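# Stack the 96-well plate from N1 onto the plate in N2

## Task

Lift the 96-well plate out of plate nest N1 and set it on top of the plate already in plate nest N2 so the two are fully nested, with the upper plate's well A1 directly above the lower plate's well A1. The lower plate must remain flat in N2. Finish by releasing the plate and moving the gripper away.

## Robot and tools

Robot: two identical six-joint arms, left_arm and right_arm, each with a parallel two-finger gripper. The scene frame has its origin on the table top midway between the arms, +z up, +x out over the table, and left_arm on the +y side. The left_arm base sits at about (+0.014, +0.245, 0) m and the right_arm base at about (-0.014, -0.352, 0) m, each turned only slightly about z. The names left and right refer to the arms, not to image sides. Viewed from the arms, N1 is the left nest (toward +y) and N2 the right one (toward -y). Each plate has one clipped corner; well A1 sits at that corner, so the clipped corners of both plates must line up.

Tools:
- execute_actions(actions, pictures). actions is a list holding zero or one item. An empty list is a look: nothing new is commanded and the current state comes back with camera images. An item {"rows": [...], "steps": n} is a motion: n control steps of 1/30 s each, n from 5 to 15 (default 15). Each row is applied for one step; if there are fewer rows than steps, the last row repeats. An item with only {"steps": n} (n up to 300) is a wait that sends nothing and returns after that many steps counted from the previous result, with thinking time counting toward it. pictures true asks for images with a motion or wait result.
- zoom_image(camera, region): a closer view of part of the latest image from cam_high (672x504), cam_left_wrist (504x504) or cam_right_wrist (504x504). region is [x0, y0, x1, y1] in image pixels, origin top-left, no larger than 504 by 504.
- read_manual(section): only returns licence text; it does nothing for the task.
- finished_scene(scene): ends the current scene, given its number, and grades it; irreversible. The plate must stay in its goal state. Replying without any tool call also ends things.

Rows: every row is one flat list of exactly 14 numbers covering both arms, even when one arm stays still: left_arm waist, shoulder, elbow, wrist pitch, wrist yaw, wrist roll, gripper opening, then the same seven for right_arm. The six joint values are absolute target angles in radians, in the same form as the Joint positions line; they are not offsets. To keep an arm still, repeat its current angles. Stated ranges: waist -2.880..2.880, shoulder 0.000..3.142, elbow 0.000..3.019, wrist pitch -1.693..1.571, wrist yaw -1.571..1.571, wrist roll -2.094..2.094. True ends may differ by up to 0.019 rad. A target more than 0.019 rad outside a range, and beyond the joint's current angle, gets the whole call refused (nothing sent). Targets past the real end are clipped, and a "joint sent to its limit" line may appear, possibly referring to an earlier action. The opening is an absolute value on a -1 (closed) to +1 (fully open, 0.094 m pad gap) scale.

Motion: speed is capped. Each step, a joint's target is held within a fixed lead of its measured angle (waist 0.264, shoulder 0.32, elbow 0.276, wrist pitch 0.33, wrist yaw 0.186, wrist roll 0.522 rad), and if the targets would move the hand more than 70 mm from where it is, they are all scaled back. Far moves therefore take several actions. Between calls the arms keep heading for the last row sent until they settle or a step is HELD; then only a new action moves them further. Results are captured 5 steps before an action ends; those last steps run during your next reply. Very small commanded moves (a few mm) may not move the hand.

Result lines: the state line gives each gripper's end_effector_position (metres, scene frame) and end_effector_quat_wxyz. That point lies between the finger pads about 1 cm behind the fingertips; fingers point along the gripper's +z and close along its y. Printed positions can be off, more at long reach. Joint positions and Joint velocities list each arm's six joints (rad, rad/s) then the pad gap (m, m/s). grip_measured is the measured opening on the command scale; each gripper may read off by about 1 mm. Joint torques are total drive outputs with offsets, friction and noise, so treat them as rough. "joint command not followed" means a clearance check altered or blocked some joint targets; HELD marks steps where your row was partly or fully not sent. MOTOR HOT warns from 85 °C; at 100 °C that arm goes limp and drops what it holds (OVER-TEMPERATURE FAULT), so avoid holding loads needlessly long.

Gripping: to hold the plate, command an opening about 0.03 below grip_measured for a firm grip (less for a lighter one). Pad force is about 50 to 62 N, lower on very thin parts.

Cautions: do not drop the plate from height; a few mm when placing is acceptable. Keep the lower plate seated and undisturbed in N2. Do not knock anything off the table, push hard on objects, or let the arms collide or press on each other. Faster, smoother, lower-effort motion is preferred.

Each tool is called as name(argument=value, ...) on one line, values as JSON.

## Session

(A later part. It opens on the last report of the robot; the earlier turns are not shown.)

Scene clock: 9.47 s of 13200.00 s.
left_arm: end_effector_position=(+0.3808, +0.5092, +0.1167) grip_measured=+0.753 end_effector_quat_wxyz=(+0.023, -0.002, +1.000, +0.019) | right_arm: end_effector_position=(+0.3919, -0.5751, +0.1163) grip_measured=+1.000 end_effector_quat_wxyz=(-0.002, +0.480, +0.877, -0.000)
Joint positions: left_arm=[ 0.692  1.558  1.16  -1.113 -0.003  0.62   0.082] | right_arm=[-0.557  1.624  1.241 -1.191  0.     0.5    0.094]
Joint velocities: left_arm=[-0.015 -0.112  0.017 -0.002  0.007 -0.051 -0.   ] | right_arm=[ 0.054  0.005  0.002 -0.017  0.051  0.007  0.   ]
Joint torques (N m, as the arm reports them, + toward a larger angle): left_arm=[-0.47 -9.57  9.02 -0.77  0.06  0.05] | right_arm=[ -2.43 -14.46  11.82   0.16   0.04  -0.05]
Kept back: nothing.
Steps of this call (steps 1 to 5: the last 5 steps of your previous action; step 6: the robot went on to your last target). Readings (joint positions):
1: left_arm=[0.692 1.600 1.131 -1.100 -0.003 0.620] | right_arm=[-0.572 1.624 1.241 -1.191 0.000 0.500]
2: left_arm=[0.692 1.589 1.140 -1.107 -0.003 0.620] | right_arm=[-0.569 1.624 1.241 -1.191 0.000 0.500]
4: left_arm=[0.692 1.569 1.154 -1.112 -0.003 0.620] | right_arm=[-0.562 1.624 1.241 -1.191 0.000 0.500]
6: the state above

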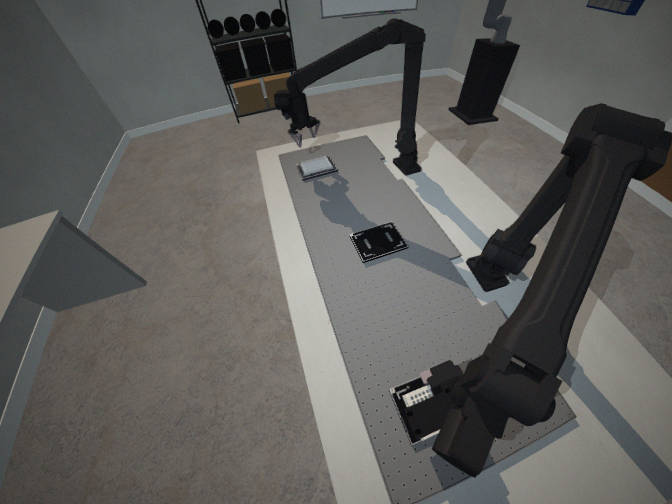

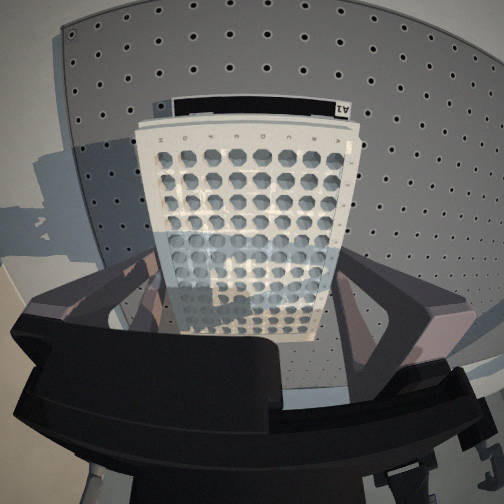

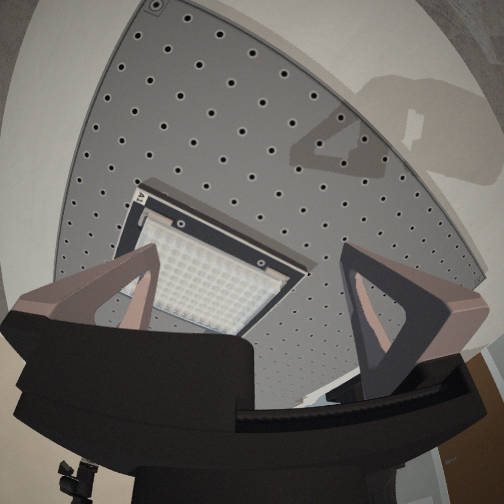

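execute_actions(actions=[{"rows":[[-0.808,1.8,1.5,-1.23,0,-0.89,0.71,-0.55,1.624,1.27,-1.2,0,0.49,1]]}])

execute_actions(actions=[{"steps":40}])

execute_actions(actions=[{"rows":[[-0.808,1.84,1.45,-1.16,0,-0.89,0.71,-0.55,1.624,1.27,-1.2,0,0.49,1]],"steps":8}])

execute_actions(actions=[{"rows":[[-0.808,1.865,1.425,-1.115,0,-0.89,0.71,-0.55,1.624,1.27,-1.2,0,0.49,1]],"steps":8}])

execute_actions(actions=[{"rows":[[-0.808,1.887,1.405,-1.078,0,-0.89,0.71,-0.55,1.624,1.27,-1.2,0,0.49,1]]}], pictures=true)

Scene clock: 10.00 s of 13200.00 s.
left_arm: end_effector_position=(+0.5136, +0.4132, +0.1142) grip_measured=+0.753 end_effector_quat_wxyz=(+0.023, -0.077, +0.997, +0.009) | right_arm: end_effector_position=(+0.3925, -0.5738, +0.1163) grip_measured=+1.000 end_effector_quat_wxyz=(-0.002, +0.478, +0.878, -0.000)
Joint positions: left_arm=[ 0.391  1.75   1.399 -1.172 -0.006  0.17   0.082] | right_arm=[-0.554  1.624  1.241 -1.191  0.     0.5    0.094]
Joint velocities: left_arm=[-1.216  0.298  0.271 -0.027  0.022 -1.355 -0.   ] | right_arm=[-0.015 -0.015 -0.022 -0.007  0.066  0.022  0.   ]
Joint torques (N m, as the arm reports them, + toward a larger angle): left_arm=[ -1.87 -13.63   9.4   -0.97   0.03  -0.07] | right_arm=[ -1.94 -14.42  11.75   0.13   0.06  -0.03]
Steps of this call (steps 1 to 6: the robot went on to your last target; steps 7 to 16: the first 10 steps of this action). Readings (joint positions):
7: left_arm=[0.683 1.565 1.172 -1.129 -0.005 0.582] | right_arm=[-0.554 1.624 1.241 -1.191 0.000 0.500]
8: left_arm=[0.668 1.584 1.198 -1.146 -0.006 0.536] | right_arm=[-0.554 1.624 1.241 -1.191 0.000 0.500]
10: left_arm=[0.615 1.636 1.264 -1.163 -0.006 0.448] | right_arm=[-0.554 1.624 1.241 -1.191 0.000 0.500]
14: left_arm=[0.472 1.724 1.372 -1.170 -0.006 0.264] | right_arm=[-0.554 1.624 1.241 -1.191 0.000 0.500]
16: the state above

Scene clock: 11.33 s of 13200.00 s.
left_arm: end_effector_position=(+0.3636, -0.1683, +0.1204) grip_measured=+0.753 end_effector_quat_wxyz=(+0.012, -0.002, +1.000, -0.016) | right_arm: end_effector_position=(+0.3925, -0.5738, +0.1163) grip_measured=+1.000 end_effector_quat_wxyz=(-0.002, +0.478, +0.878, -0.000)
Joint positions: left_arm=[-0.801  1.785  1.466 -1.212  0.002 -0.871  0.082] | right_arm=[-0.554  1.624  1.241 -1.191  0.     0.5    0.094]
Joint velocities: left_arm=[-0.005 -0.005 -0.002 -0.007 -0.037  0.051 -0.001] | right_arm=[ 0.005 -0.005  0.007 -0.012  0.022  0.022  0.   ]
Joint torques (N m, as the arm reports them, + toward a larger angle): left_arm=[ -1.25 -13.39  10.03  -0.72  -0.29  -0.12] | right_arm=[ -1.81 -14.59  11.61   0.2    0.04  -0.1 ]
Kept back: nothing.
Steps of this call (steps 1 to 5: the last 5 steps of your previous action; steps 6 to 40: the robot went on to your last target). Readings (joint positions):
1: left_arm=[0.349 1.759 1.407 -1.173 -0.006 0.122] | right_arm=[-0.554 1.624 1.241 -1.191 0.000 0.500]
2: left_arm=[0.305 1.765 1.412 -1.174 -0.006 0.075] | right_arm=[-0.554 1.624 1.241 -1.191 0.000 0.500]
4: left_arm=[0.217 1.773 1.418 -1.177 -0.006 -0.018] | right_arm=[-0.554 1.624 1.241 -1.191 0.000 0.500]
8: left_arm=[0.035 1.777 1.422 -1.181 -0.006 -0.205] | right_arm=[-0.554 1.624 1.241 -1.191 0.000 0.500]
40: the state above

Scene clock: 11.43 s of 13200.00 s.
left_arm: end_effector_position=(+0.3655, -0.1712, +0.1138) grip_measured=+0.753 end_effector_quat_wxyz=(+0.015, -0.002, +1.000, -0.019) | right_arm: end_effector_position=(+0.3925, -0.5738, +0.1163) grip_measured=+1.000 end_effector_quat_wxyz=(-0.002, +0.478, +0.878, -0.000)
Joint positions: left_arm=[-0.801  1.794  1.46  -1.188  0.002 -0.873  0.082] | right_arm=[-0.554  1.624  1.241 -1.191  0.     0.5    0.094]
Joint velocities: left_arm=[ 0.015  0.161 -0.037  0.168 -0.037 -0.095 -0.   ] | right_arm=[-0.005  0.005  0.007 -0.027  0.007 -0.007  0.   ]
Joint torques (N m, as the arm reports them, + toward a larger angle): left_arm=[ -1.22 -11.87   7.07   0.59  -0.29  -0.12] | right_arm=[ -2.03 -14.33  11.79   0.15   0.04  -0.06]
Steps of this call (steps 1 to 3: the first 3 steps of this action). Readings (joint positions):
1: left_arm=[-0.801 1.787 1.464 -1.206 0.002 -0.872] | right_arm=[-0.554 1.624 1.241 -1.191 0.000 0.500]
2: left_arm=[-0.801 1.790 1.462 -1.196 0.002 -0.873] | right_arm=[-0.554 1.624 1.241 -1.191 0.000 0.500]
3: the state above

Scene clock: 11.70 s of 13200.00 s.
left_arm: end_effector_position=(+0.3644, -0.1698, +0.0823) grip_measured=+0.753 end_effector_quat_wxyz=(+0.006, -0.003, +1.000, -0.009) | right_arm: end_effector_position=(+0.3925, -0.5738, +0.1163) grip_measured=+1.000 end_effector_quat_wxyz=(-0.002, +0.478, +0.878, -0.000)
Joint positions: left_arm=[-0.801  1.836  1.432 -1.146  0.002 -0.874  0.082] | right_arm=[-0.554  1.624  1.241 -1.191  0.     0.5    0.094]
Joint velocities: left_arm=[ 0.005  0.132 -0.139  0.222 -0.007 -0.007  0.   ] | right_arm=[ 0.005 -0.005  0.022  0.007 -0.022 -0.037  0.   ]
Joint torques (N m, as the arm reports them, + toward a larger angle): left_arm=[ -1.17 -13.1    7.35   0.53  -0.29  -0.12] | right_arm=[ -2.71 -14.14  11.72   0.25   0.03  -0.08]
Steps of this call (steps 1 to 5: the last 5 steps of your previous action; steps 6 to 8: the first 3 steps of this action). Readings (joint positions):
6: left_arm=[-0.801 1.828 1.444 -1.170 0.002 -0.874] | right_arm=[-0.554 1.624 1.241 -1.191 0.000 0.500]
7: left_arm=[-0.801 1.831 1.437 -1.156 0.002 -0.874] | right_arm=[-0.554 1.624 1.241 -1.191 0.000 0.500]
8: the state above

Scene clock: 12.20 s of 13200.00 s.
left_arm: end_effector_position=(+0.3632, -0.1685, +0.0543) grip_measured=+0.753 end_effector_quat_wxyz=(+0.001, -0.003, +1.000, -0.003) | right_arm: end_effector_position=(+0.3925, -0.5738, +0.1163) grip_measured=+1.000 end_effector_quat_wxyz=(-0.002, +0.478, +0.878, -0.000)
Joint positions: left_arm=[-0.801  1.871  1.404 -1.098  0.002 -0.875  0.082] | right_arm=[-0.554  1.624  1.241 -1.191  0.     0.5    0.094]
Joint velocities: left_arm=[-0.015 -0.015 -0.022 -0.007 -0.11  -0.066 -0.001] | right_arm=[-0.015 -0.015  0.012 -0.017  0.007 -0.007  0.   ]
Joint torques (N m, as the arm reports them, + toward a larger angle): left_arm=[ -1.1  -13.52   7.15   0.7   -0.29  -0.12] | right_arm=[ -2.64 -14.21  11.68   0.19   0.07  -0.05]
Steps of this call (steps 1 to 5: the last 5 steps of your previous action; steps 6 to 15: the first 10 steps of this action). Readings (joint positions):
6: left_arm=[-0.801 1.856 1.418 -1.127 0.002 -0.875] | right_arm=[-0.554 1.624 1.241 -1.191 0.000 0.500]
7: left_arm=[-0.801 1.857 1.414 -1.116 0.002 -0.875] | right_arm=[-0.554 1.624 1.241 -1.191 0.000 0.500]
9: left_arm=[-0.801 1.861 1.409 -1.103 0.002 -0.875] | right_arm=[-0.554 1.624 1.241 -1.191 0.000 0.500]
13: left_arm=[-0.801 1.869 1.404 -1.098 0.002 -0.875] | right_arm=[-0.554 1.624 1.241 -1.191 0.000 0.500]
15: the state above

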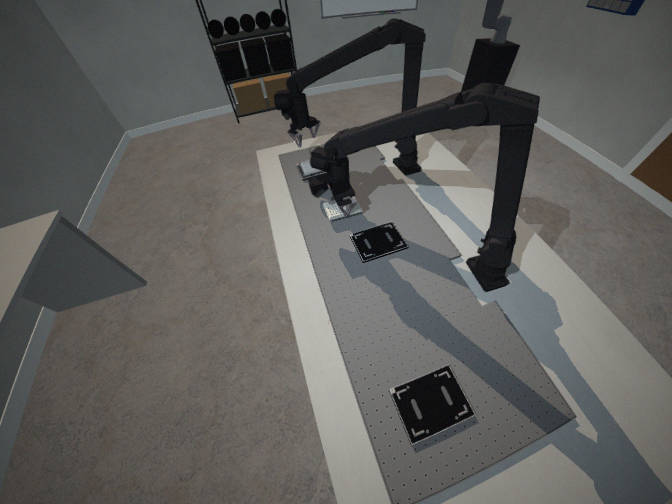

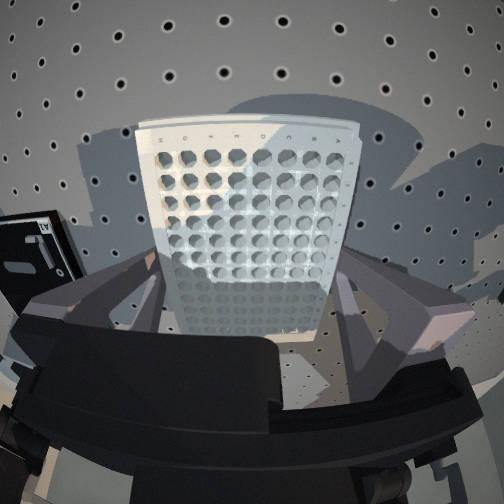

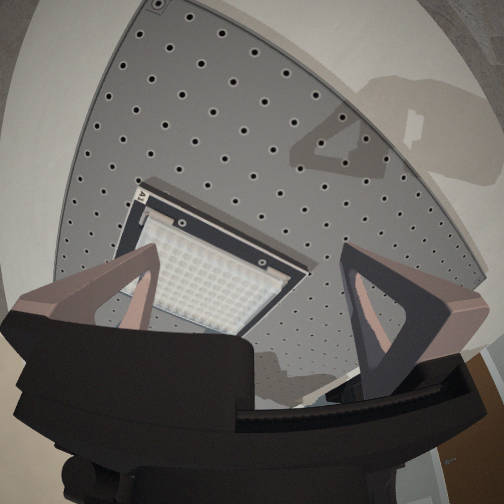

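execute_actions(actions=[{"rows":[[-0.808,1.904,1.391,-1.052,0,-0.89,0.71,-0.55,1.624,1.27,-1.2,0,0.49,1]],"steps":12}])

execute_actions(actions=[{"rows":[[-0.808,1.915,1.382,-1.033,0,-0.89,0.71,-0.55,1.624,1.27,-1.2,0,0.49,1]]}], pictures=true)

Scene clock: 12.60 s of 13200.00 s.
left_arm: end_effector_position=(+0.3636, -0.1689, +0.0446) grip_measured=+0.753 end_effector_quat_wxyz=(+0.002, -0.003, +1.000, -0.004) | right_arm: end_effector_position=(+0.3925, -0.5738, +0.1163) grip_measured=+1.000 end_effector_quat_wxyz=(-0.002, +0.478, +0.878, -0.000)
Joint positions: left_arm=[-0.801  1.882  1.392 -1.072  0.002 -0.875  0.082] | right_arm=[-0.554  1.624  1.241 -1.191  0.     0.5    0.094]
Joint velocities: left_arm=[-0.005  0.054 -0.046  0.012 -0.037 -0.022  0.   ] | right_arm=[-0.005 -0.015 -0.022  0.002  0.022 -0.022  0.   ]
Joint torques (N m, as the arm reports them, + toward a larger angle): left_arm=[ -1.23 -13.7    7.06   0.73  -0.29  -0.12] | right_arm=[ -1.93 -14.18  11.75   0.21   0.07  -0.08]
Steps of this call (steps 1 to 5: the last 5 steps of your previous action; steps 6 to 12: the first 7 steps of this action). Readings (joint positions):
6: left_arm=[-0.801 1.871 1.401 -1.091 0.002 -0.875] | right_arm=[-0.554 1.624 1.241 -1.191 0.000 0.500]
7: left_arm=[-0.801 1.871 1.399 -1.083 0.002 -0.875] | right_arm=[-0.554 1.624 1.241 -1.191 0.000 0.500]
9: left_arm=[-0.801 1.875 1.396 -1.074 0.002 -0.875] | right_arm=[-0.554 1.624 1.241 -1.191 0.000 0.500]
12: the state above

Scene clock: 13.10 s of 13200.00 s.
left_arm: end_effector_position=(+0.3641, -0.1695, +0.0376) grip_measured=+0.753 end_effector_quat_wxyz=(+0.003, -0.003, +1.000, -0.005) | right_arm: end_effector_position=(+0.3925, -0.5738, +0.1163) grip_measured=+1.000 end_effector_quat_wxyz=(-0.002, +0.478, +0.878, -0.000)
Joint positions: left_arm=[-0.801  1.891  1.385 -1.053  0.002 -0.875  0.082] | right_arm=[-0.554  1.624  1.241 -1.191  0.     0.5    0.094]
Joint velocities: left_arm=[-0.005 -0.005  0.012  0.002 -0.007  0.007 -0.   ] | right_arm=[-0.005 -0.005 -0.017 -0.007 -0.007 -0.007  0.   ]
Joint torques (N m, as the arm reports them, + toward a larger angle): left_arm=[ -1.21 -13.26   6.74   0.7   -0.3   -0.11] | right_arm=[ -2.27 -14.96  11.73   0.07   0.03  -0.07]
Steps of this call (steps 1 to 5: the last 5 steps of your previous action; steps 6 to 15: the first 10 steps of this action). Readings (joint positions):
6: left_arm=[-0.801 1.887 1.388 -1.067 0.002 -0.875] | right_arm=[-0.554 1.624 1.241 -1.191 0.000 0.500]
7: left_arm=[-0.801 1.887 1.387 -1.061 0.002 -0.875] | right_arm=[-0.554 1.624 1.241 -1.191 0.000 0.500]
9: left_arm=[-0.801 1.890 1.385 -1.054 0.002 -0.875] | right_arm=[-0.554 1.624 1.241 -1.191 0.000 0.500]
13: left_arm=[-0.801 1.891 1.385 -1.053 0.002 -0.875] | right_arm=[-0.554 1.624 1.241 -1.191 0.000 0.500]
15: the state above

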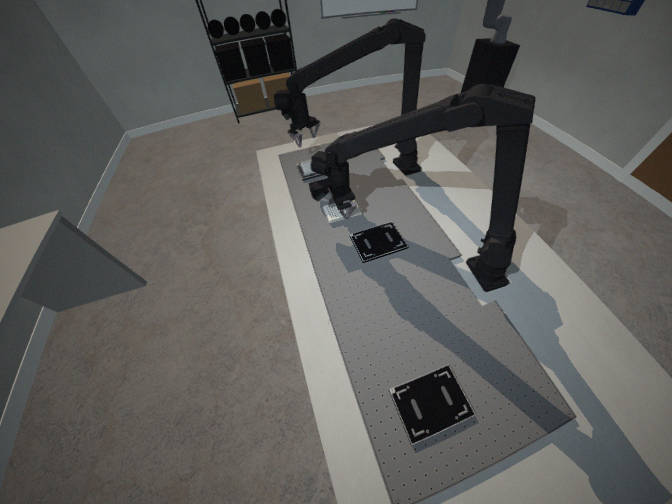

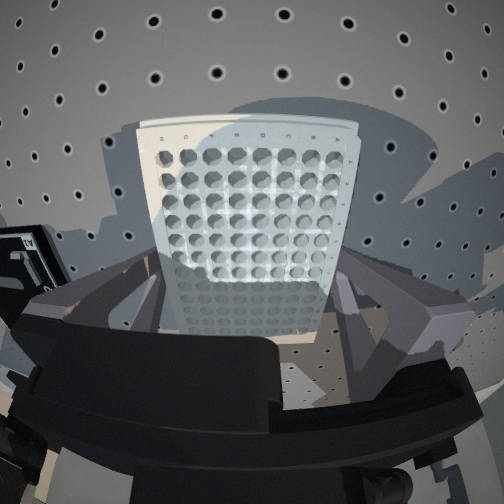

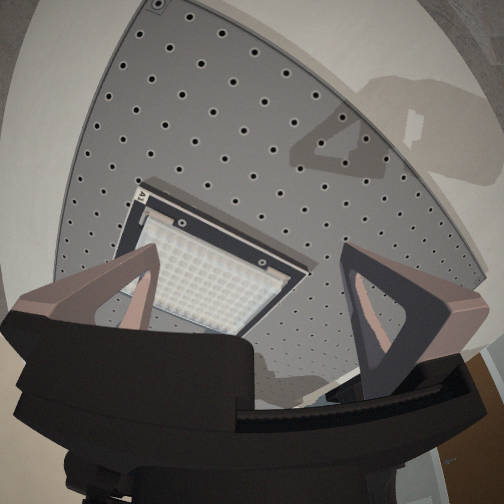

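execute_actions(actions=[{"rows":[[-0.808,1.895,1.39,-1.05,0,-0.89,1,-0.55,1.57,1.2,-1.15,0,0.445,1]],"steps":8}])

execute_actions(actions=[{"rows":[[-0.808,1.845,1.435,-1.1,0,-0.89,1,-0.55,1.51,1.11,-1.13,0,0.445,1],[-0.808,1.845,1.435,-1.11,0,-0.89,1,-0.55,1.51,1.11,-1.13,0,0.445,1],[-0.808,1.845,1.435,-1.12,0,-0.89,1,-0.55,1.51,1.11,-1.13,0,0.445,1],[-0.808,1.83,1.45,-1.14,0,-0.89,1,-0.55,1.51,1.11,-1.13,0,0.445,1],[-0.808,1.82,1.46,-1.16,0,-0.89,1,-0.55,1.51,1.11,-1.13,0,0.445,1],[-0.808,1.8,1.48,-1.2,0,-0.89,1,-0.55,1.51,1.11,-1.13,0,0.445,1]],"steps":12}])

execute_actions(actions=[{"rows":[[0.4,1.3,1.1,-1.3,0,0,1,0.397,1.51,1.11,-1.13,0,0.445,1]]}])

execute_actions(actions=[{"steps":22}])

execute_actions(actions=[{"rows":[[0.4,1.3,1.1,-1.3,0,0,1,0.397,1.57,1.05,-1.045,0,0.445,1]]}])

execute_actions(actions=[{"steps":8}], pictures=true)

Scene clock: 13.67 s of 13200.00 s.
left_arm: end_effector_position=(+0.3641, -0.1695, +0.0376) grip_measured=+1.000 end_effector_quat_wxyz=(+0.003, -0.003, +1.000, -0.005) | right_arm: end_effector_position=(+0.3879, -0.5713, +0.1122) grip_measured=+1.000 end_effector_quat_wxyz=(+0.003, +0.469, +0.883, -0.000)
Joint positions: left_arm=[-0.801  1.891  1.385 -1.053  0.002 -0.875  0.094] | right_arm=[-0.554  1.609  1.21  -1.165  0.     0.479  0.094]
Joint velocities: left_arm=[-0.005 -0.005  0.002  0.012 -0.066  0.022  0.   ] | right_arm=[-0.005 -0.161 -0.32   0.066 -0.037 -0.212  0.   ]
Joint torques (N m, as the arm reports them, + toward a larger angle): left_arm=[ -1.21 -14.57   7.34   0.03  -0.29  -0.12] | right_arm=[ -2.1  -16.4    9.5    0.85   0.02  -0.07]
Steps of this call (steps 1 to 5: the last 5 steps of your previous action; steps 6 to 14: the robot went on to your last target; steps 15 to 17: the first 3 steps of this action). Readings (joint positions):
15: left_arm=[-0.801 1.891 1.385 -1.053 0.002 -0.875] | right_arm=[-0.554 1.622 1.234 -1.182 0.000 0.493]
16: left_arm=[-0.801 1.891 1.385 -1.053 0.002 -0.875] | right_arm=[-0.554 1.615 1.222 -1.170 0.000 0.485]
17: the state above

Scene clock: 14.07 s of 13200.00 s.
left_arm: end_effector_position=(+0.3586, -0.1630, +0.0713) grip_measured=+1.000 end_effector_quat_wxyz=(-0.005, -0.003, +1.000, +0.005) | right_arm: end_effector_position=(+0.3553, -0.5536, +0.1040) grip_measured=+1.000 end_effector_quat_wxyz=(-0.002, +0.460, +0.888, -0.000)
Joint positions: left_arm=[-0.801  1.846  1.416 -1.154  0.002 -0.875  0.094] | right_arm=[-0.554  1.534  1.097 -1.138  0.     0.458  0.094]
Joint velocities: left_arm=[ 0.005 -0.347  0.295 -0.486 -0.007  0.007  0.   ] | right_arm=[ 0.005 -0.044 -0.017  0.007 -0.022  0.022  0.   ]
Joint torques (N m, as the arm reports them, + toward a larger angle): left_arm=[ -1.2  -16.52  10.37  -0.42  -0.29  -0.12] | right_arm=[ -2.12 -13.83   9.94   0.68   0.02  -0.08]
Steps of this call (steps 1 to 5: the last 5 steps of your previous action; steps 6 to 12: the first 7 steps of this action). Readings (joint positions):
6: left_arm=[-0.801 1.889 1.386 -1.059 0.002 -0.875] | right_arm=[-0.554 1.593 1.181 -1.151 0.000 0.462]
7: left_arm=[-0.801 1.886 1.388 -1.070 0.002 -0.875] | right_arm=[-0.554 1.580 1.158 -1.140 0.000 0.461]
9: left_arm=[-0.801 1.874 1.392 -1.095 0.002 -0.875] | right_arm=[-0.554 1.551 1.114 -1.138 0.000 0.459]
12: the state above

Scene clock: 14.57 s of 13200.00 s.
left_arm: end_effector_position=(+0.3619, +0.0108, +0.1648) grip_measured=+1.000 end_effector_quat_wxyz=(+0.022, +0.057, +0.998, -0.015) | right_arm: end_effector_position=(+0.4061, -0.3769, +0.1051) grip_measured=+1.000 end_effector_quat_wxyz=(+0.000, +0.253, +0.967, -0.003)
Joint positions: left_arm=[-0.524  1.438  1.16  -1.241  0.003 -0.477  0.094] | right_arm=[-0.111  1.531  1.097 -1.137  0.006  0.457  0.094]
Joint velocities: left_arm=[ 1.431 -1.099 -0.447 -0.173 -0.11   1.37   0.   ] | right_arm=[ 1.744 -0.005 -0.042 -0.002 -0.007 -0.051  0.   ]
Joint torques (N m, as the arm reports them, + toward a larger angle): left_arm=[ 0.05 -9.14  7.8  -0.59 -0.23  0.16] | right_arm=[ -2.66 -13.94   9.44   0.74  -0.12   0.  ]
Steps of this call (steps 1 to 5: the last 5 steps of your previous action; steps 6 to 15: the first 10 steps of this action). Readings (joint positions):
6: left_arm=[-0.796 1.774 1.441 -1.180 0.003 -0.845] | right_arm=[-0.543 1.531 1.097 -1.137 0.005 0.457]
7: left_arm=[-0.787 1.746 1.411 -1.182 0.003 -0.810] | right_arm=[-0.522 1.531 1.097 -1.137 0.006 0.457]
9: left_arm=[-0.748 1.676 1.333 -1.195 0.003 -0.739] | right_arm=[-0.444 1.531 1.097 -1.137 0.006 0.457]
13: left_arm=[-0.615 1.516 1.200 -1.227 0.003 -0.578] | right_arm=[-0.229 1.531 1.097 -1.137 0.006 0.457]
15: the state above

Scene clock: 15.30 s of 13200.00 s.
left_arm: end_effector_position=(+0.3735, +0.3741, +0.1956) grip_measured=+1.000 end_effector_quat_wxyz=(+0.047, -0.184, +0.982, +0.009) | right_arm: end_effector_position=(+0.3666, -0.1710, +0.1051) grip_measured=+1.000 end_effector_quat_wxyz=(+0.001, +0.004, +1.000, +0.001)
Joint positions: left_arm=[ 0.412  1.292  1.1   -1.282 -0.004 -0.026  0.094] | right_arm=[ 0.389  1.531  1.097 -1.134 -0.001  0.453  0.094]
Joint velocities: left_arm=[-0.21   0.005  0.002 -0.012  0.051  0.095  0.   ] | right_arm=[ 0.024 -0.005 -0.002 -0.022 -0.037  0.022  0.   ]
Joint torques (N m, as the arm reports them, + toward a larger angle): left_arm=[-0.45 -7.28  7.97 -0.53  0.    0.21] | right_arm=[ -1.78 -14.64   9.9    0.64   0.11  -0.05]
Kept back: nothing.
Steps of this call (steps 1 to 5: the last 5 steps of your previous action; steps 6 to 22: the robot went on to your last target). Readings (joint positions):
1: left_arm=[-0.471 1.402 1.147 -1.247 0.003 -0.424] | right_arm=[-0.051 1.531 1.097 -1.137 0.005 0.457]
2: left_arm=[-0.415 1.370 1.137 -1.252 0.003 -0.375] | right_arm=[0.010 1.531 1.097 -1.137 0.005 0.457]
4: left_arm=[-0.292 1.322 1.127 -1.260 0.003 -0.289] | right_arm=[0.132 1.531 1.097 -1.136 0.004 0.457]
8: left_arm=[-0.025 1.285 1.124 -1.265 0.003 -0.171] | right_arm=[0.368 1.531 1.097 -1.134 -0.000 0.456]
22: the state above

Scene clock: 15.63 s of 13200.00 s.
left_arm: end_effector_position=(+0.3748, +0.3705, +0.1956) grip_measured=+1.000 end_effector_quat_wxyz=(+0.048, -0.174, +0.983, +0.009) | right_arm: end_effector_position=(+0.3611, -0.1732, +0.0739) grip_measured=+1.000 end_effector_quat_wxyz=(-0.003, +0.004, +1.000, -0.001)
Joint positions: left_arm=[ 0.402  1.292  1.1   -1.282 -0.003 -0.016  0.094] | right_arm=[ 0.39   1.562  1.041 -1.057 -0.001  0.453  0.094]
Joint velocities: left_arm=[-0.015  0.005 -0.002  0.007 -0.007 -0.007  0.   ] | right_arm=[-0.015 -0.005 -0.007  0.022 -0.11  -0.081  0.   ]
Joint torques (N m, as the arm reports them, + toward a larger angle): left_arm=[-0.85 -7.19  8.03 -0.54  0.    0.23] | right_arm=[ -2.24 -11.55   9.11   0.82   0.08  -0.05]
Steps of this call (steps 1 to 10: the first 10 steps of this action). Readings (joint positions):
1: left_arm=[0.406 1.292 1.100 -1.282 -0.003 -0.024] | right_arm=[0.390 1.532 1.089 -1.116 -0.001 0.453]
2: left_arm=[0.403 1.292 1.100 -1.282 -0.003 -0.022] | right_arm=[0.390 1.532 1.079 -1.090 -0.001 0.453]
4: left_arm=[0.402 1.292 1.100 -1.282 -0.003 -0.019] | right_arm=[0.390 1.541 1.058 -1.065 -0.001 0.453]
8: left_arm=[0.402 1.292 1.100 -1.282 -0.003 -0.017] | right_arm=[0.390 1.560 1.041 -1.058 -0.001 0.453]
10: the state above

Scene clock: 15.90 s of 13200.00 s.
left_arm: end_effector_position=(+0.3748, +0.3705, +0.1956) grip_measured=+1.000 end_effector_quat_wxyz=(+0.048, -0.174, +0.984, +0.009) | right_arm: end_effector_position=(+0.3616, -0.1730, +0.0739) grip_measured=+1.000 end_effector_quat_wxyz=(-0.002, +0.004, +1.000, -0.000)
Joint positions: left_arm=[ 0.402  1.292  1.1   -1.282 -0.003 -0.015  0.094] | right_arm=[ 0.39   1.562  1.041 -1.055 -0.001  0.453  0.094]
Joint velocities: left_arm=[ 0.005  0.005 -0.007 -0.017 -0.007 -0.007  0.   ] | right_arm=[-0.015 -0.015 -0.017  0.012 -0.022  0.022  0.   ]
Joint torques (N m, as the arm reports them, + toward a larger angle): left_arm=[-0.85 -7.02  7.97 -0.54  0.01  0.22] | right_arm=[ -1.84 -11.94   9.32   0.82   0.09  -0.03]
Kept back: nothing.
Steps of this call (steps 1 to 5: the last 5 steps of your previous action; steps 6 to 8: the robot went on to your last target). Readings (joint positions):
1: left_arm=[0.402 1.292 1.100 -1.282 -0.003 -0.016] | right_arm=[0.390 1.562 1.041 -1.056 -0.001 0.453]
2: left_arm=[0.402 1.292 1.100 -1.282 -0.003 -0.016] | right_arm=[0.390 1.562 1.041 -1.055 -0.001 0.453]
4: left_arm=[0.402 1.292 1.100 -1.282 -0.003 -0.015] | right_arm=[0.390 1.562 1.041 -1.055 -0.001 0.453]
8: the state above

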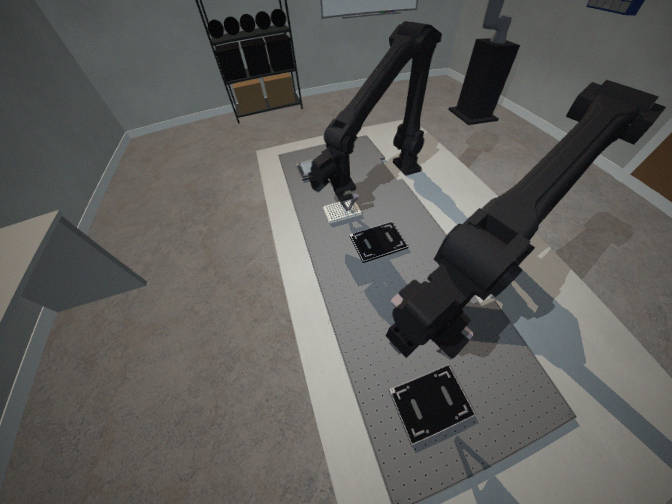

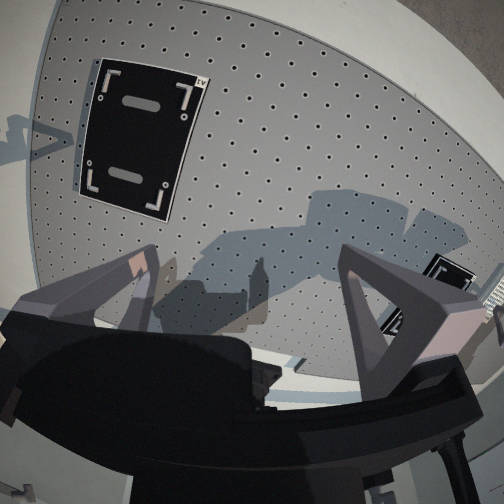

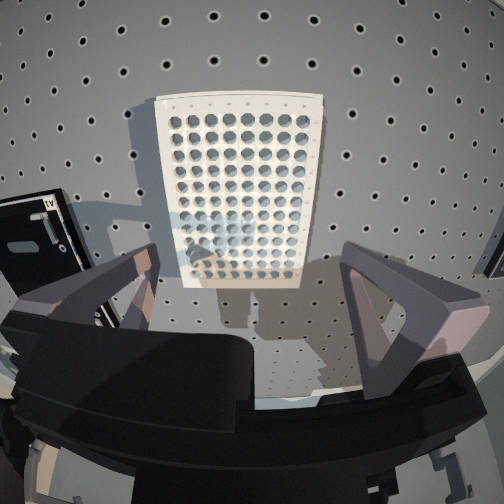

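execute_actions(actions=[{"rows":[[0.4,1.3,1.1,-1.3,0,0,1,0.404,1.598,1.04,-1.01,0,0.43,1]],"steps":7}])

execute_actions(actions=[{"rows":[[0.4,1.3,1.1,-1.3,0,0,1,0.404,1.622,1.03,-0.972,0,0.43,1]]}], pictures=true)

Scene clock: 16.20 s of 13200.00 s.
left_arm: end_effector_position=(+0.3748, +0.3705, +0.1956) grip_measured=+1.000 end_effector_quat_wxyz=(+0.048, -0.174, +0.984, +0.009) | right_arm: end_effector_position=(+0.3644, -0.1711, +0.0723) grip_measured=+1.000 end_effector_quat_wxyz=(+0.003, +0.001, +1.000, +0.002)
Joint positions: left_arm=[ 0.402  1.292  1.1   -1.282 -0.003 -0.015  0.094] | right_arm=[ 0.391  1.564  1.039 -1.038 -0.001  0.449  0.094]
Joint velocities: left_arm=[-0.005 -0.005 -0.007 -0.012 -0.022 -0.051  0.   ] | right_arm=[ 0.024  0.103  0.002  0.256  0.051 -0.11   0.   ]
Joint torques (N m, as the arm reports them, + toward a larger angle): left_arm=[-0.83 -6.97  7.98 -0.54  0.    0.22] | right_arm=[-1.49 -9.97  8.38  0.72  0.09 -0.12]
Steps of this call (steps 1 to 7: the robot went on to your last target; steps 8 to 9: the first 2 steps of this action). Readings (joint positions):
8: left_arm=[0.402 1.292 1.100 -1.282 -0.003 -0.015] | right_arm=[0.390 1.562 1.040 -1.048 -0.001 0.451]
9: the state above

Scene clock: 16.70 s of 13200.00 s.
left_arm: end_effector_position=(+0.3748, +0.3705, +0.1956) grip_measured=+1.000 end_effector_quat_wxyz=(+0.048, -0.174, +0.984, +0.009) | right_arm: end_effector_position=(+0.3668, -0.1669, +0.0501) grip_measured=+1.000 end_effector_quat_wxyz=(+0.002, -0.006, +1.000, +0.002)
Joint positions: left_arm=[ 0.402  1.292  1.1   -1.282 -0.003 -0.015  0.094] | right_arm=[ 0.397  1.608  1.025 -0.983 -0.001  0.442  0.094]
Joint velocities: left_arm=[ 0.005 -0.005  0.012 -0.002 -0.007 -0.037  0.   ] | right_arm=[-0.005 -0.005  0.007 -0.007 -0.007 -0.051  0.   ]
Joint torques (N m, as the arm reports them, + toward a larger angle): left_arm=[-0.78 -6.98  7.97 -0.54  0.    0.21] | right_arm=[ -1.64 -12.03   8.56   1.06   0.07  -0.05]
Steps of this call (steps 1 to 5: the last 5 steps of your previous action; steps 6 to 15: the first 10 steps of this action). Readings (joint positions):
6: left_arm=[0.402 1.292 1.100 -1.282 -0.003 -0.015] | right_arm=[0.397 1.583 1.037 -1.012 -0.001 0.443]
7: left_arm=[0.402 1.292 1.100 -1.282 -0.003 -0.015] | right_arm=[0.397 1.586 1.034 -1.000 -0.001 0.443]
9: left_arm=[0.402 1.292 1.100 -1.282 -0.003 -0.015] | right_arm=[0.397 1.595 1.031 -0.987 -0.001 0.442]
13: left_arm=[0.402 1.292 1.100 -1.282 -0.003 -0.015] | right_arm=[0.397 1.608 1.026 -0.983 -0.001 0.442]
15: the state above

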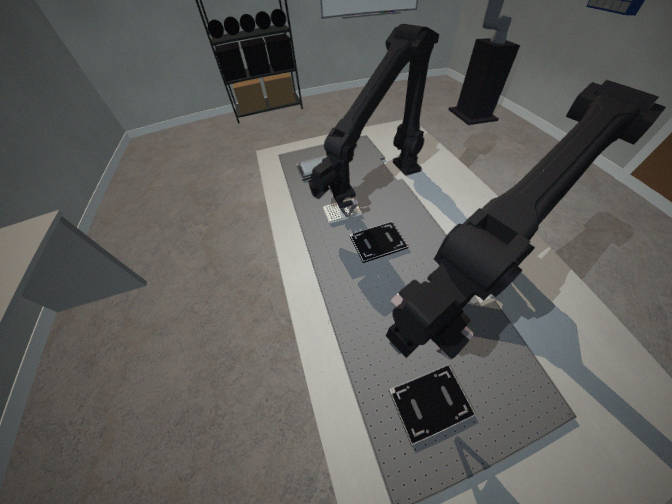

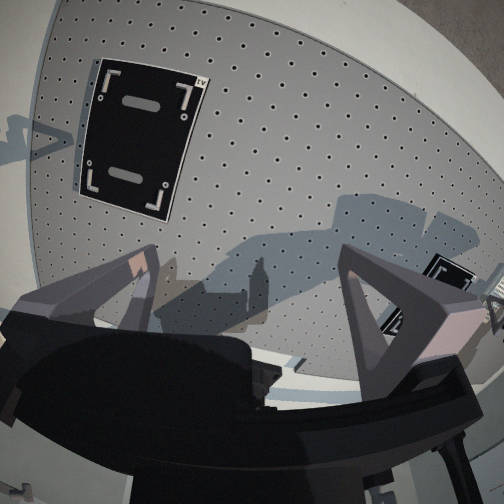

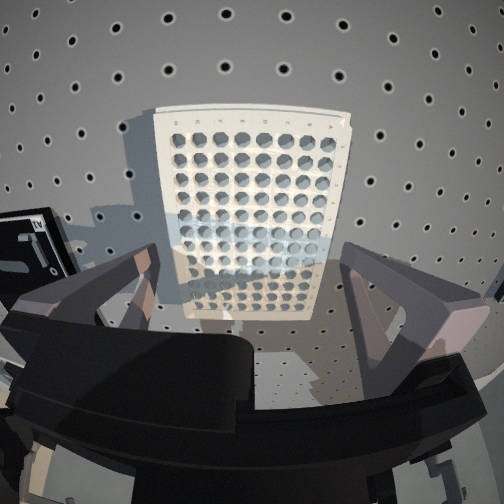

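execute_actions(actions=[{"rows":[[0.4,1.3,1.1,-1.3,0,0,1,0.386,1.647,1.016,-0.938,0,0.455,1]]}], pictures=true)

Scene clock: 17.20 s of 13200.00 s.
left_arm: end_effector_position=(+0.3748, +0.3705, +0.1956) grip_measured=+1.000 end_effector_quat_wxyz=(+0.048, -0.174, +0.984, +0.009) | right_arm: end_effector_position=(+0.3675, -0.1682, +0.0363) grip_measured=+1.000 end_effector_quat_wxyz=(+0.000, -0.003, +1.000, +0.001)
Joint positions: left_arm=[ 0.402  1.292  1.1   -1.282 -0.003 -0.015  0.094] | right_arm=[ 0.394  1.632  1.012 -0.949 -0.001  0.443  0.094]
Joint velocities: left_arm=[ 0.005 -0.005 -0.012 -0.012  0.037 -0.022  0.   ] | right_arm=[-0.005 -0.005  0.012 -0.002  0.051 -0.081  0.   ]
Joint torques (N m, as the arm reports them, + toward a larger angle): left_arm=[-0.79 -6.98  7.96 -0.54  0.    0.22] | right_arm=[ -2.73 -12.01   8.15   0.89   0.08   0.13]
Steps of this call (steps 1 to 5: the last 5 steps of your previous action; steps 6 to 15: the first 10 steps of this action). Readings (joint positions):
6: left_arm=[0.402 1.292 1.100 -1.282 -0.003 -0.015] | right_arm=[0.397 1.609 1.023 -0.975 -0.001 0.442]
7: left_arm=[0.402 1.292 1.100 -1.282 -0.003 -0.015] | right_arm=[0.397 1.611 1.021 -0.964 -0.001 0.442]
9: left_arm=[0.402 1.292 1.100 -1.282 -0.003 -0.015] | right_arm=[0.395 1.619 1.018 -0.953 -0.001 0.443]
13: left_arm=[0.402 1.292 1.100 -1.282 -0.003 -0.015] | right_arm=[0.394 1.631 1.013 -0.949 -0.001 0.443]
15: the state above

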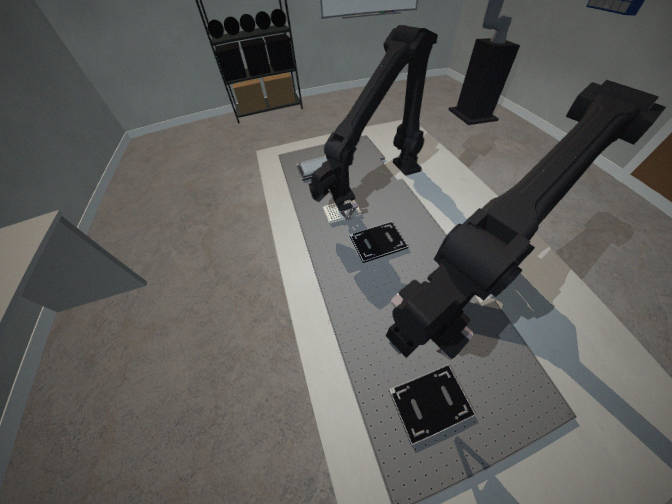

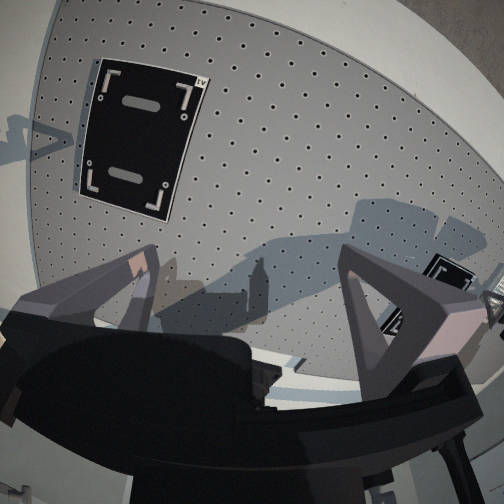

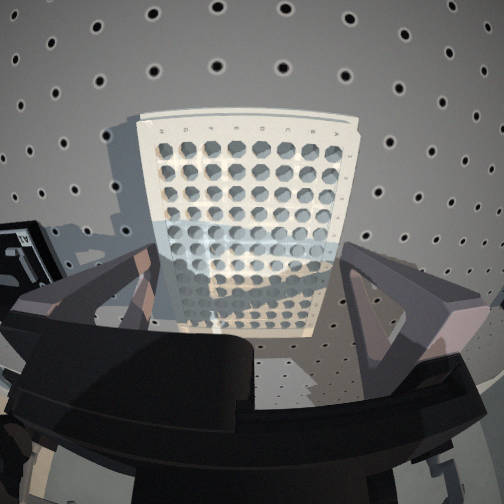

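execute_actions(actions=[{"rows":[[0.4,1.3,1.1,-1.3,0,0,1,0.39,1.647,1.016,-0.938,0,0.455,0.9],[0.4,1.3,1.1,-1.3,0,0,1,0.39,1.647,1.016,-0.938,0,0.455,0.83],[0.4,1.3,1.1,-1.3,0,0,1,0.39,1.647,1.016,-0.938,0,0.455,0.77],[0.4,1.3,1.1,-1.3,0,0,1,0.39,1.647,1.016,-0.938,0,0.455,0.7]],"steps":9}])

execute_actions(actions=[{"rows":[[0.4,1.3,1.1,-1.3,0,0,1,0.39,1.575,1.07,-1,0,0.445,0.7]],"steps":8}])

execute_actions(actions=[{"rows":[[0.4,1.3,1.1,-1.3,0,0,1,0.39,1.51,1.115,-1.13,0,0.445,0.7]],"steps":12}], pictures=true)

Scene clock: 17.67 s of 13200.00 s.
left_arm: end_effector_position=(+0.3748, +0.3705, +0.1956) grip_measured=+1.000 end_effector_quat_wxyz=(+0.048, -0.174, +0.984, +0.009) | right_arm: end_effector_position=(+0.3677, -0.1681, +0.0363) grip_measured=+0.739 end_effector_quat_wxyz=(+0.001, -0.003, +1.000, +0.001)
Joint positions: left_arm=[ 0.402  1.292  1.1   -1.282 -0.003 -0.015  0.094] | right_arm=[ 0.394  1.632  1.012 -0.948 -0.001  0.444  0.082]
Joint velocities: left_arm=[ 0.005 -0.005 -0.007  0.002  0.051 -0.037  0.   ] | right_arm=[-0.005 -0.005  0.002 -0.002 -0.051 -0.037 -0.047]
Joint torques (N m, as the arm reports them, + toward a larger angle): left_arm=[-0.86 -7.04  7.96 -0.54  0.    0.21] | right_arm=[ -2.74 -11.76   8.32   0.85   0.11   0.09]
Steps of this call (steps 1 to 5: the last 5 steps of your previous action; steps 6 to 10: the robot went on to your last target; steps 11 to 14: the first 4 steps of this action). Readings (joint positions):
11: left_arm=[0.402 1.292 1.100 -1.282 -0.003 -0.015] | right_arm=[0.394 1.632 1.012 -0.948 -0.001 0.444]
12: left_arm=[0.402 1.292 1.100 -1.282 -0.003 -0.015] | right_arm=[0.394 1.632 1.012 -0.948 -0.001 0.444]
14: the state above

Scene clock: 17.93 s of 13200.00 s.
left_arm: end_effector_position=(+0.3748, +0.3705, +0.1956) grip_measured=+1.000 end_effector_quat_wxyz=(+0.048, -0.174, +0.984, +0.009) | right_arm: end_effector_position=(+0.3646, -0.1696, +0.0419) grip_measured=+0.729 end_effector_quat_wxyz=(-0.007, -0.003, +1.000, -0.003)
Joint positions: left_arm=[ 0.402  1.292  1.1   -1.282 -0.003 -0.015  0.094] | right_arm=[ 0.394  1.625  1.02  -0.98  -0.001  0.444  0.081]
Joint velocities: left_arm=[-0.005 -0.024 -0.007  0.007 -0.022  0.066  0.   ] | right_arm=[-0.005 -0.161  0.056 -0.217  0.007  0.022 -0.   ]
Joint torques (N m, as the arm reports them, + toward a larger angle): left_arm=[-0.84 -6.99  7.96 -0.54  0.    0.22] | right_arm=[ -2.46 -16.64  12.35   0.37   0.08   0.03]
Steps of this call (steps 1 to 5: the last 5 steps of your previous action; steps 6 to 8: the first 3 steps of this action). Readings (joint positions):
6: left_arm=[0.402 1.292 1.100 -1.282 -0.003 -0.015] | right_arm=[0.394 1.631 1.014 -0.957 -0.001 0.444]
7: left_arm=[0.402 1.292 1.100 -1.282 -0.003 -0.015] | right_arm=[0.394 1.629 1.017 -0.971 -0.001 0.444]
8: the state above

Scene clock: 18.33 s of 13200.00 s.
left_arm: end_effector_position=(+0.3748, +0.3705, +0.1956) grip_measured=+1.000 end_effector_quat_wxyz=(+0.048, -0.174, +0.984, +0.009) | right_arm: end_effector_position=(+0.3602, -0.1717, +0.0969) grip_measured=+0.729 end_effector_quat_wxyz=(-0.003, -0.003, +1.000, -0.001)
Joint positions: left_arm=[ 0.402  1.292  1.1   -1.282 -0.003 -0.015  0.094] | right_arm=[ 0.394  1.531  1.073 -1.119 -0.001  0.444  0.081]
Joint velocities: left_arm=[-0.005  0.005  0.002  0.007  0.022  0.007  0.   ] | right_arm=[-0.005 -0.259  0.115 -0.056  0.007 -0.007  0.   ]
Joint torques (N m, as the arm reports them, + toward a larger angle): left_arm=[-0.82 -7.07  7.97 -0.54  0.    0.22] | right_arm=[ -2.76 -12.38  11.89   0.1    0.1    0.  ]
Steps of this call (steps 1 to 5: the last 5 steps of your previous action; steps 6 to 12: the first 7 steps of this action). Readings (joint positions):
6: left_arm=[0.402 1.292 1.100 -1.282 -0.003 -0.015] | right_arm=[0.394 1.596 1.038 -1.018 -0.001 0.444]
7: left_arm=[0.402 1.292 1.100 -1.282 -0.003 -0.015] | right_arm=[0.394 1.590 1.047 -1.059 -0.001 0.444]
9: left_arm=[0.402 1.292 1.100 -1.282 -0.003 -0.015] | right_arm=[0.394 1.566 1.060 -1.102 -0.001 0.444]
12: the state above

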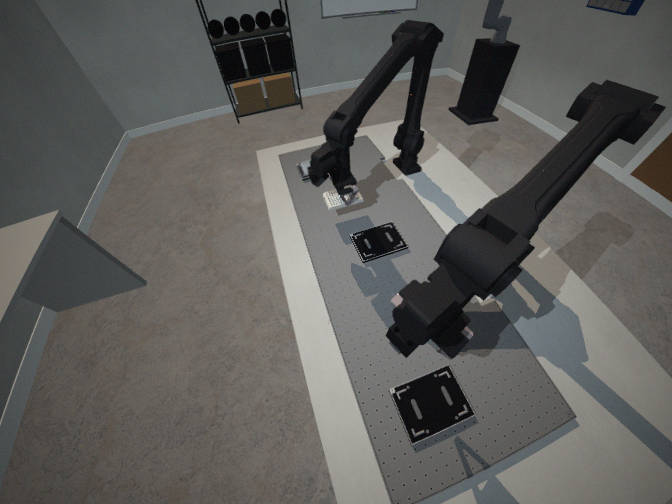

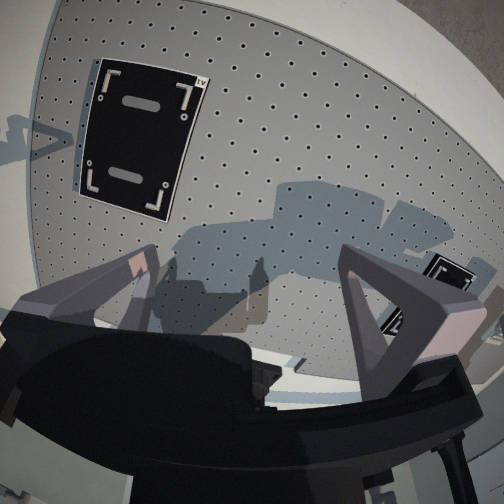

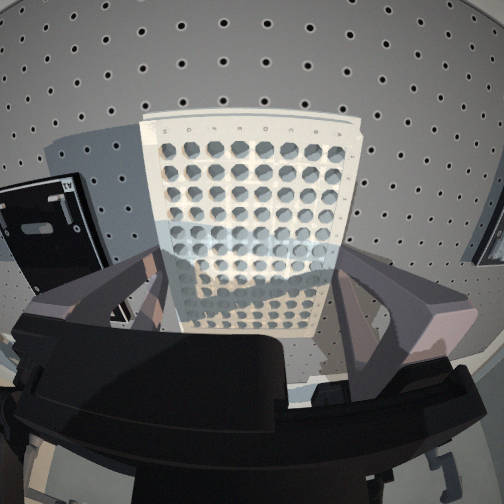

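execute_actions(actions=[{"rows":[[0.4,1.3,1.1,-1.3,0,0,1,-0.368,1.51,1.115,-1.13,0,-0.335,0.69]]}])

execute_actions(actions=[{"steps":20}])

execute_actions(actions=[{"rows":[[0.4,1.3,1.1,-1.3,0,0,1,-0.368,1.555,1.055,-1.07,0,-0.335,0.69]],"steps":10}])

execute_actions(actions=[{"rows":[[0.4,1.3,1.1,-1.3,0,0,1,-0.368,1.579,1.033,-1.022,0,-0.335,0.69]]}], pictures=true)

zoom_image(camera="cam_right_wrist", region=[100,50,400,250])

Scene clock: 18.93 s of 13200.00 s.
left_arm: end_effector_position=(+0.3748, +0.3705, +0.1956) grip_measured=+1.000 end_effector_quat_wxyz=(+0.048, -0.174, +0.984, +0.009) | right_arm: end_effector_position=(+0.4045, -0.3491, +0.1048) grip_measured=+0.729 end_effector_quat_wxyz=(+0.006, -0.042, +0.999, +0.003)
Joint positions: left_arm=[ 0.402  1.292  1.1   -1.282 -0.003 -0.015  0.094] | right_arm=[-0.05   1.518  1.081 -1.122 -0.006 -0.076  0.081]
Joint velocities: left_arm=[-0.005 -0.005  0.007 -0.007 -0.051 -0.051  0.   ] | right_arm=[-1.724 -0.005 -0.022 -0.017 -0.007 -0.945  0.001]
Joint torques (N m, as the arm reports them, + toward a larger angle): left_arm=[-0.75 -6.97  7.97 -0.56  0.    0.21] | right_arm=[ -2.15 -12.73  10.66   0.38   0.11   0.01]
Steps of this call (steps 1 to 5: the last 5 steps of your previous action; steps 6 to 8: the robot went on to your last target; steps 9 to 18: the first 10 steps of this action). Readings (joint positions):
9: left_arm=[0.402 1.292 1.100 -1.282 -0.003 -0.015] | right_arm=[0.382 1.518 1.081 -1.122 -0.006 0.392]
10: left_arm=[0.402 1.292 1.100 -1.282 -0.003 -0.015] | right_arm=[0.361 1.518 1.081 -1.122 -0.008 0.329]
12: left_arm=[0.402 1.292 1.100 -1.282 -0.003 -0.015] | right_arm=[0.282 1.518 1.081 -1.122 -0.008 0.207]
16: left_arm=[0.402 1.292 1.100 -1.282 -0.003 -0.015] | right_arm=[0.068 1.518 1.081 -1.122 -0.007 -0.005]
18: the state above

Scene clock: 19.60 s of 13200.00 s.
left_arm: end_effector_position=(+0.3748, +0.3705, +0.1956) grip_measured=+1.000 end_effector_quat_wxyz=(+0.048, -0.174, +0.984, +0.009) | right_arm: end_effector_position=(+0.3850, -0.4787, +0.1048) grip_measured=+0.729 end_effector_quat_wxyz=(+0.005, -0.008, +1.000, -0.002)
Joint positions: left_arm=[ 0.402  1.292  1.1   -1.282 -0.003 -0.015  0.094] | right_arm=[-0.361  1.518  1.081 -1.122  0.001 -0.32   0.081]
Joint velocities: left_arm=[-0.005  0.005 -0.012  0.022  0.022  0.007  0.   ] | right_arm=[-0.015 -0.005 -0.002 -0.007 -0.007  0.022  0.001]
Joint torques (N m, as the arm reports them, + toward a larger angle): left_arm=[-0.88 -7.05  7.97 -0.55  0.    0.22] | right_arm=[ -2.71 -13.4   12.01   0.26  -0.12  -0.06]
Kept back: nothing.
Steps of this call (steps 1 to 5: the last 5 steps of your previous action; steps 6 to 20: the robot went on to your last target). Readings (joint positions):
1: left_arm=[0.402 1.292 1.100 -1.282 -0.003 -0.015] | right_arm=[-0.110 1.518 1.081 -1.122 -0.006 -0.106]
2: left_arm=[0.402 1.292 1.100 -1.282 -0.003 -0.015] | right_arm=[-0.170 1.518 1.081 -1.122 -0.005 -0.133]
4: left_arm=[0.402 1.292 1.100 -1.282 -0.003 -0.015] | right_arm=[-0.290 1.518 1.081 -1.122 -0.003 -0.193]
8: left_arm=[0.402 1.292 1.100 -1.282 -0.003 -0.015] | right_arm=[-0.429 1.518 1.081 -1.122 0.006 -0.267]
20: the state above

Scene clock: 19.77 s of 13200.00 s.
left_arm: end_effector_position=(+0.3748, +0.3705, +0.1956) grip_measured=+1.000 end_effector_quat_wxyz=(+0.048, -0.174, +0.984, +0.009) | right_arm: end_effector_position=(+0.3830, -0.4781, +0.0904) grip_measured=+0.729 end_effector_quat_wxyz=(+0.005, -0.009, +1.000, -0.002)
Joint positions: left_arm=[ 0.402  1.292  1.1   -1.282 -0.003 -0.015  0.094] | right_arm=[-0.361  1.531  1.054 -1.083  0.001 -0.323  0.081]
Joint velocities: left_arm=[-0.005 -0.015  0.002  0.002  0.022  0.11   0.   ] | right_arm=[-0.005  0.132 -0.129  0.032 -0.022 -0.022 -0.001]
Joint torques (N m, as the arm reports them, + toward a larger angle): left_arm=[-0.81 -7.    7.97 -0.54  0.    0.21] | right_arm=[ -2.71 -11.35   9.34   0.82  -0.12  -0.08]
Steps of this call (steps 1 to 5: the first 5 steps of this action). Readings (joint positions):
1: left_arm=[0.402 1.292 1.100 -1.282 -0.003 -0.015] | right_arm=[-0.361 1.519 1.077 -1.112 0.001 -0.321]
2: left_arm=[0.402 1.292 1.100 -1.282 -0.003 -0.015] | right_arm=[-0.361 1.519 1.071 -1.098 0.001 -0.321]
4: left_arm=[0.402 1.292 1.100 -1.282 -0.003 -0.015] | right_arm=[-0.361 1.527 1.059 -1.085 0.001 -0.322]
5: the state above

Scene clock: 20.27 s of 13200.00 s.
left_arm: end_effector_position=(+0.3748, +0.3705, +0.1956) grip_measured=+1.000 end_effector_quat_wxyz=(+0.048, -0.174, +0.984, +0.009) | right_arm: end_effector_position=(+0.3820, -0.4778, +0.0676) grip_measured=+0.729 end_effector_quat_wxyz=(-0.001, -0.009, +1.000, -0.000)
Joint positions: left_arm=[ 0.402  1.292  1.1   -1.282 -0.003 -0.015  0.094] | right_arm=[-0.361  1.566  1.027 -1.033  0.001 -0.324  0.081]
Joint velocities: left_arm=[-0.005  0.005  0.017 -0.007 -0.051 -0.022  0.   ] | right_arm=[-0.005 -0.005  0.012  0.007  0.007 -0.022  0.   ]
Joint torques (N m, as the arm reports them, + toward a larger angle): left_arm=[-0.83 -6.96  7.96 -0.54  0.    0.22] | right_arm=[ -2.64 -11.13   9.04   0.86  -0.11  -0.09]
Steps of this call (steps 1 to 5: the last 5 steps of your previous action; steps 6 to 15: the first 10 steps of this action). Readings (joint positions):
6: left_arm=[0.402 1.292 1.100 -1.282 -0.003 -0.015] | right_arm=[-0.361 1.546 1.044 -1.071 0.001 -0.323]
7: left_arm=[0.402 1.292 1.100 -1.282 -0.003 -0.015] | right_arm=[-0.361 1.547 1.040 -1.055 0.001 -0.323]
9: left_arm=[0.402 1.292 1.100 -1.282 -0.003 -0.015] | right_arm=[-0.361 1.553 1.034 -1.039 0.001 -0.323]
13: left_arm=[0.402 1.292 1.100 -1.282 -0.003 -0.015] | right_arm=[-0.361 1.565 1.028 -1.033 0.001 -0.324]
15: the state above

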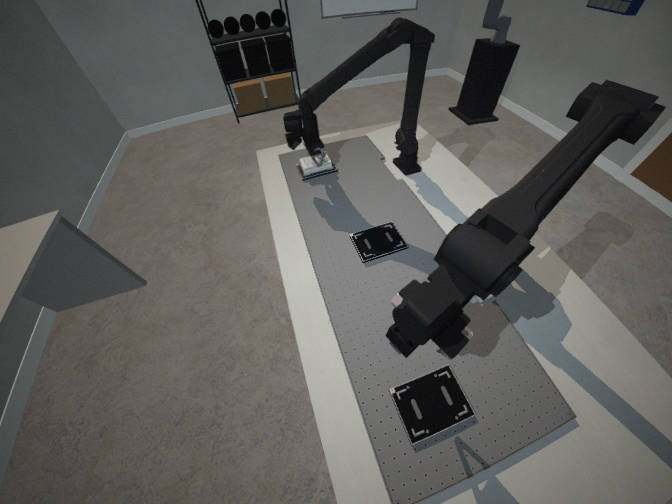

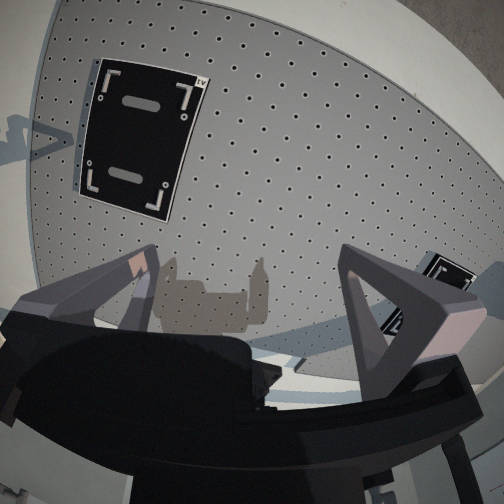

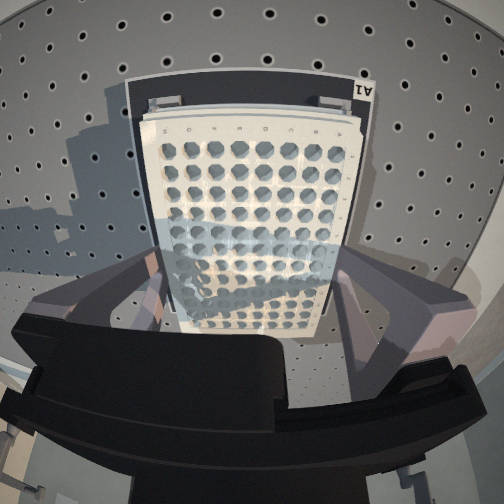

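Region (100, 50, 400, 250) of cam_right_wrist's 504x504 image, scaled by 1.680, with more detail than that image has.

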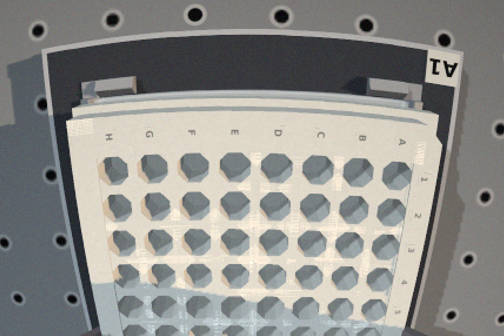

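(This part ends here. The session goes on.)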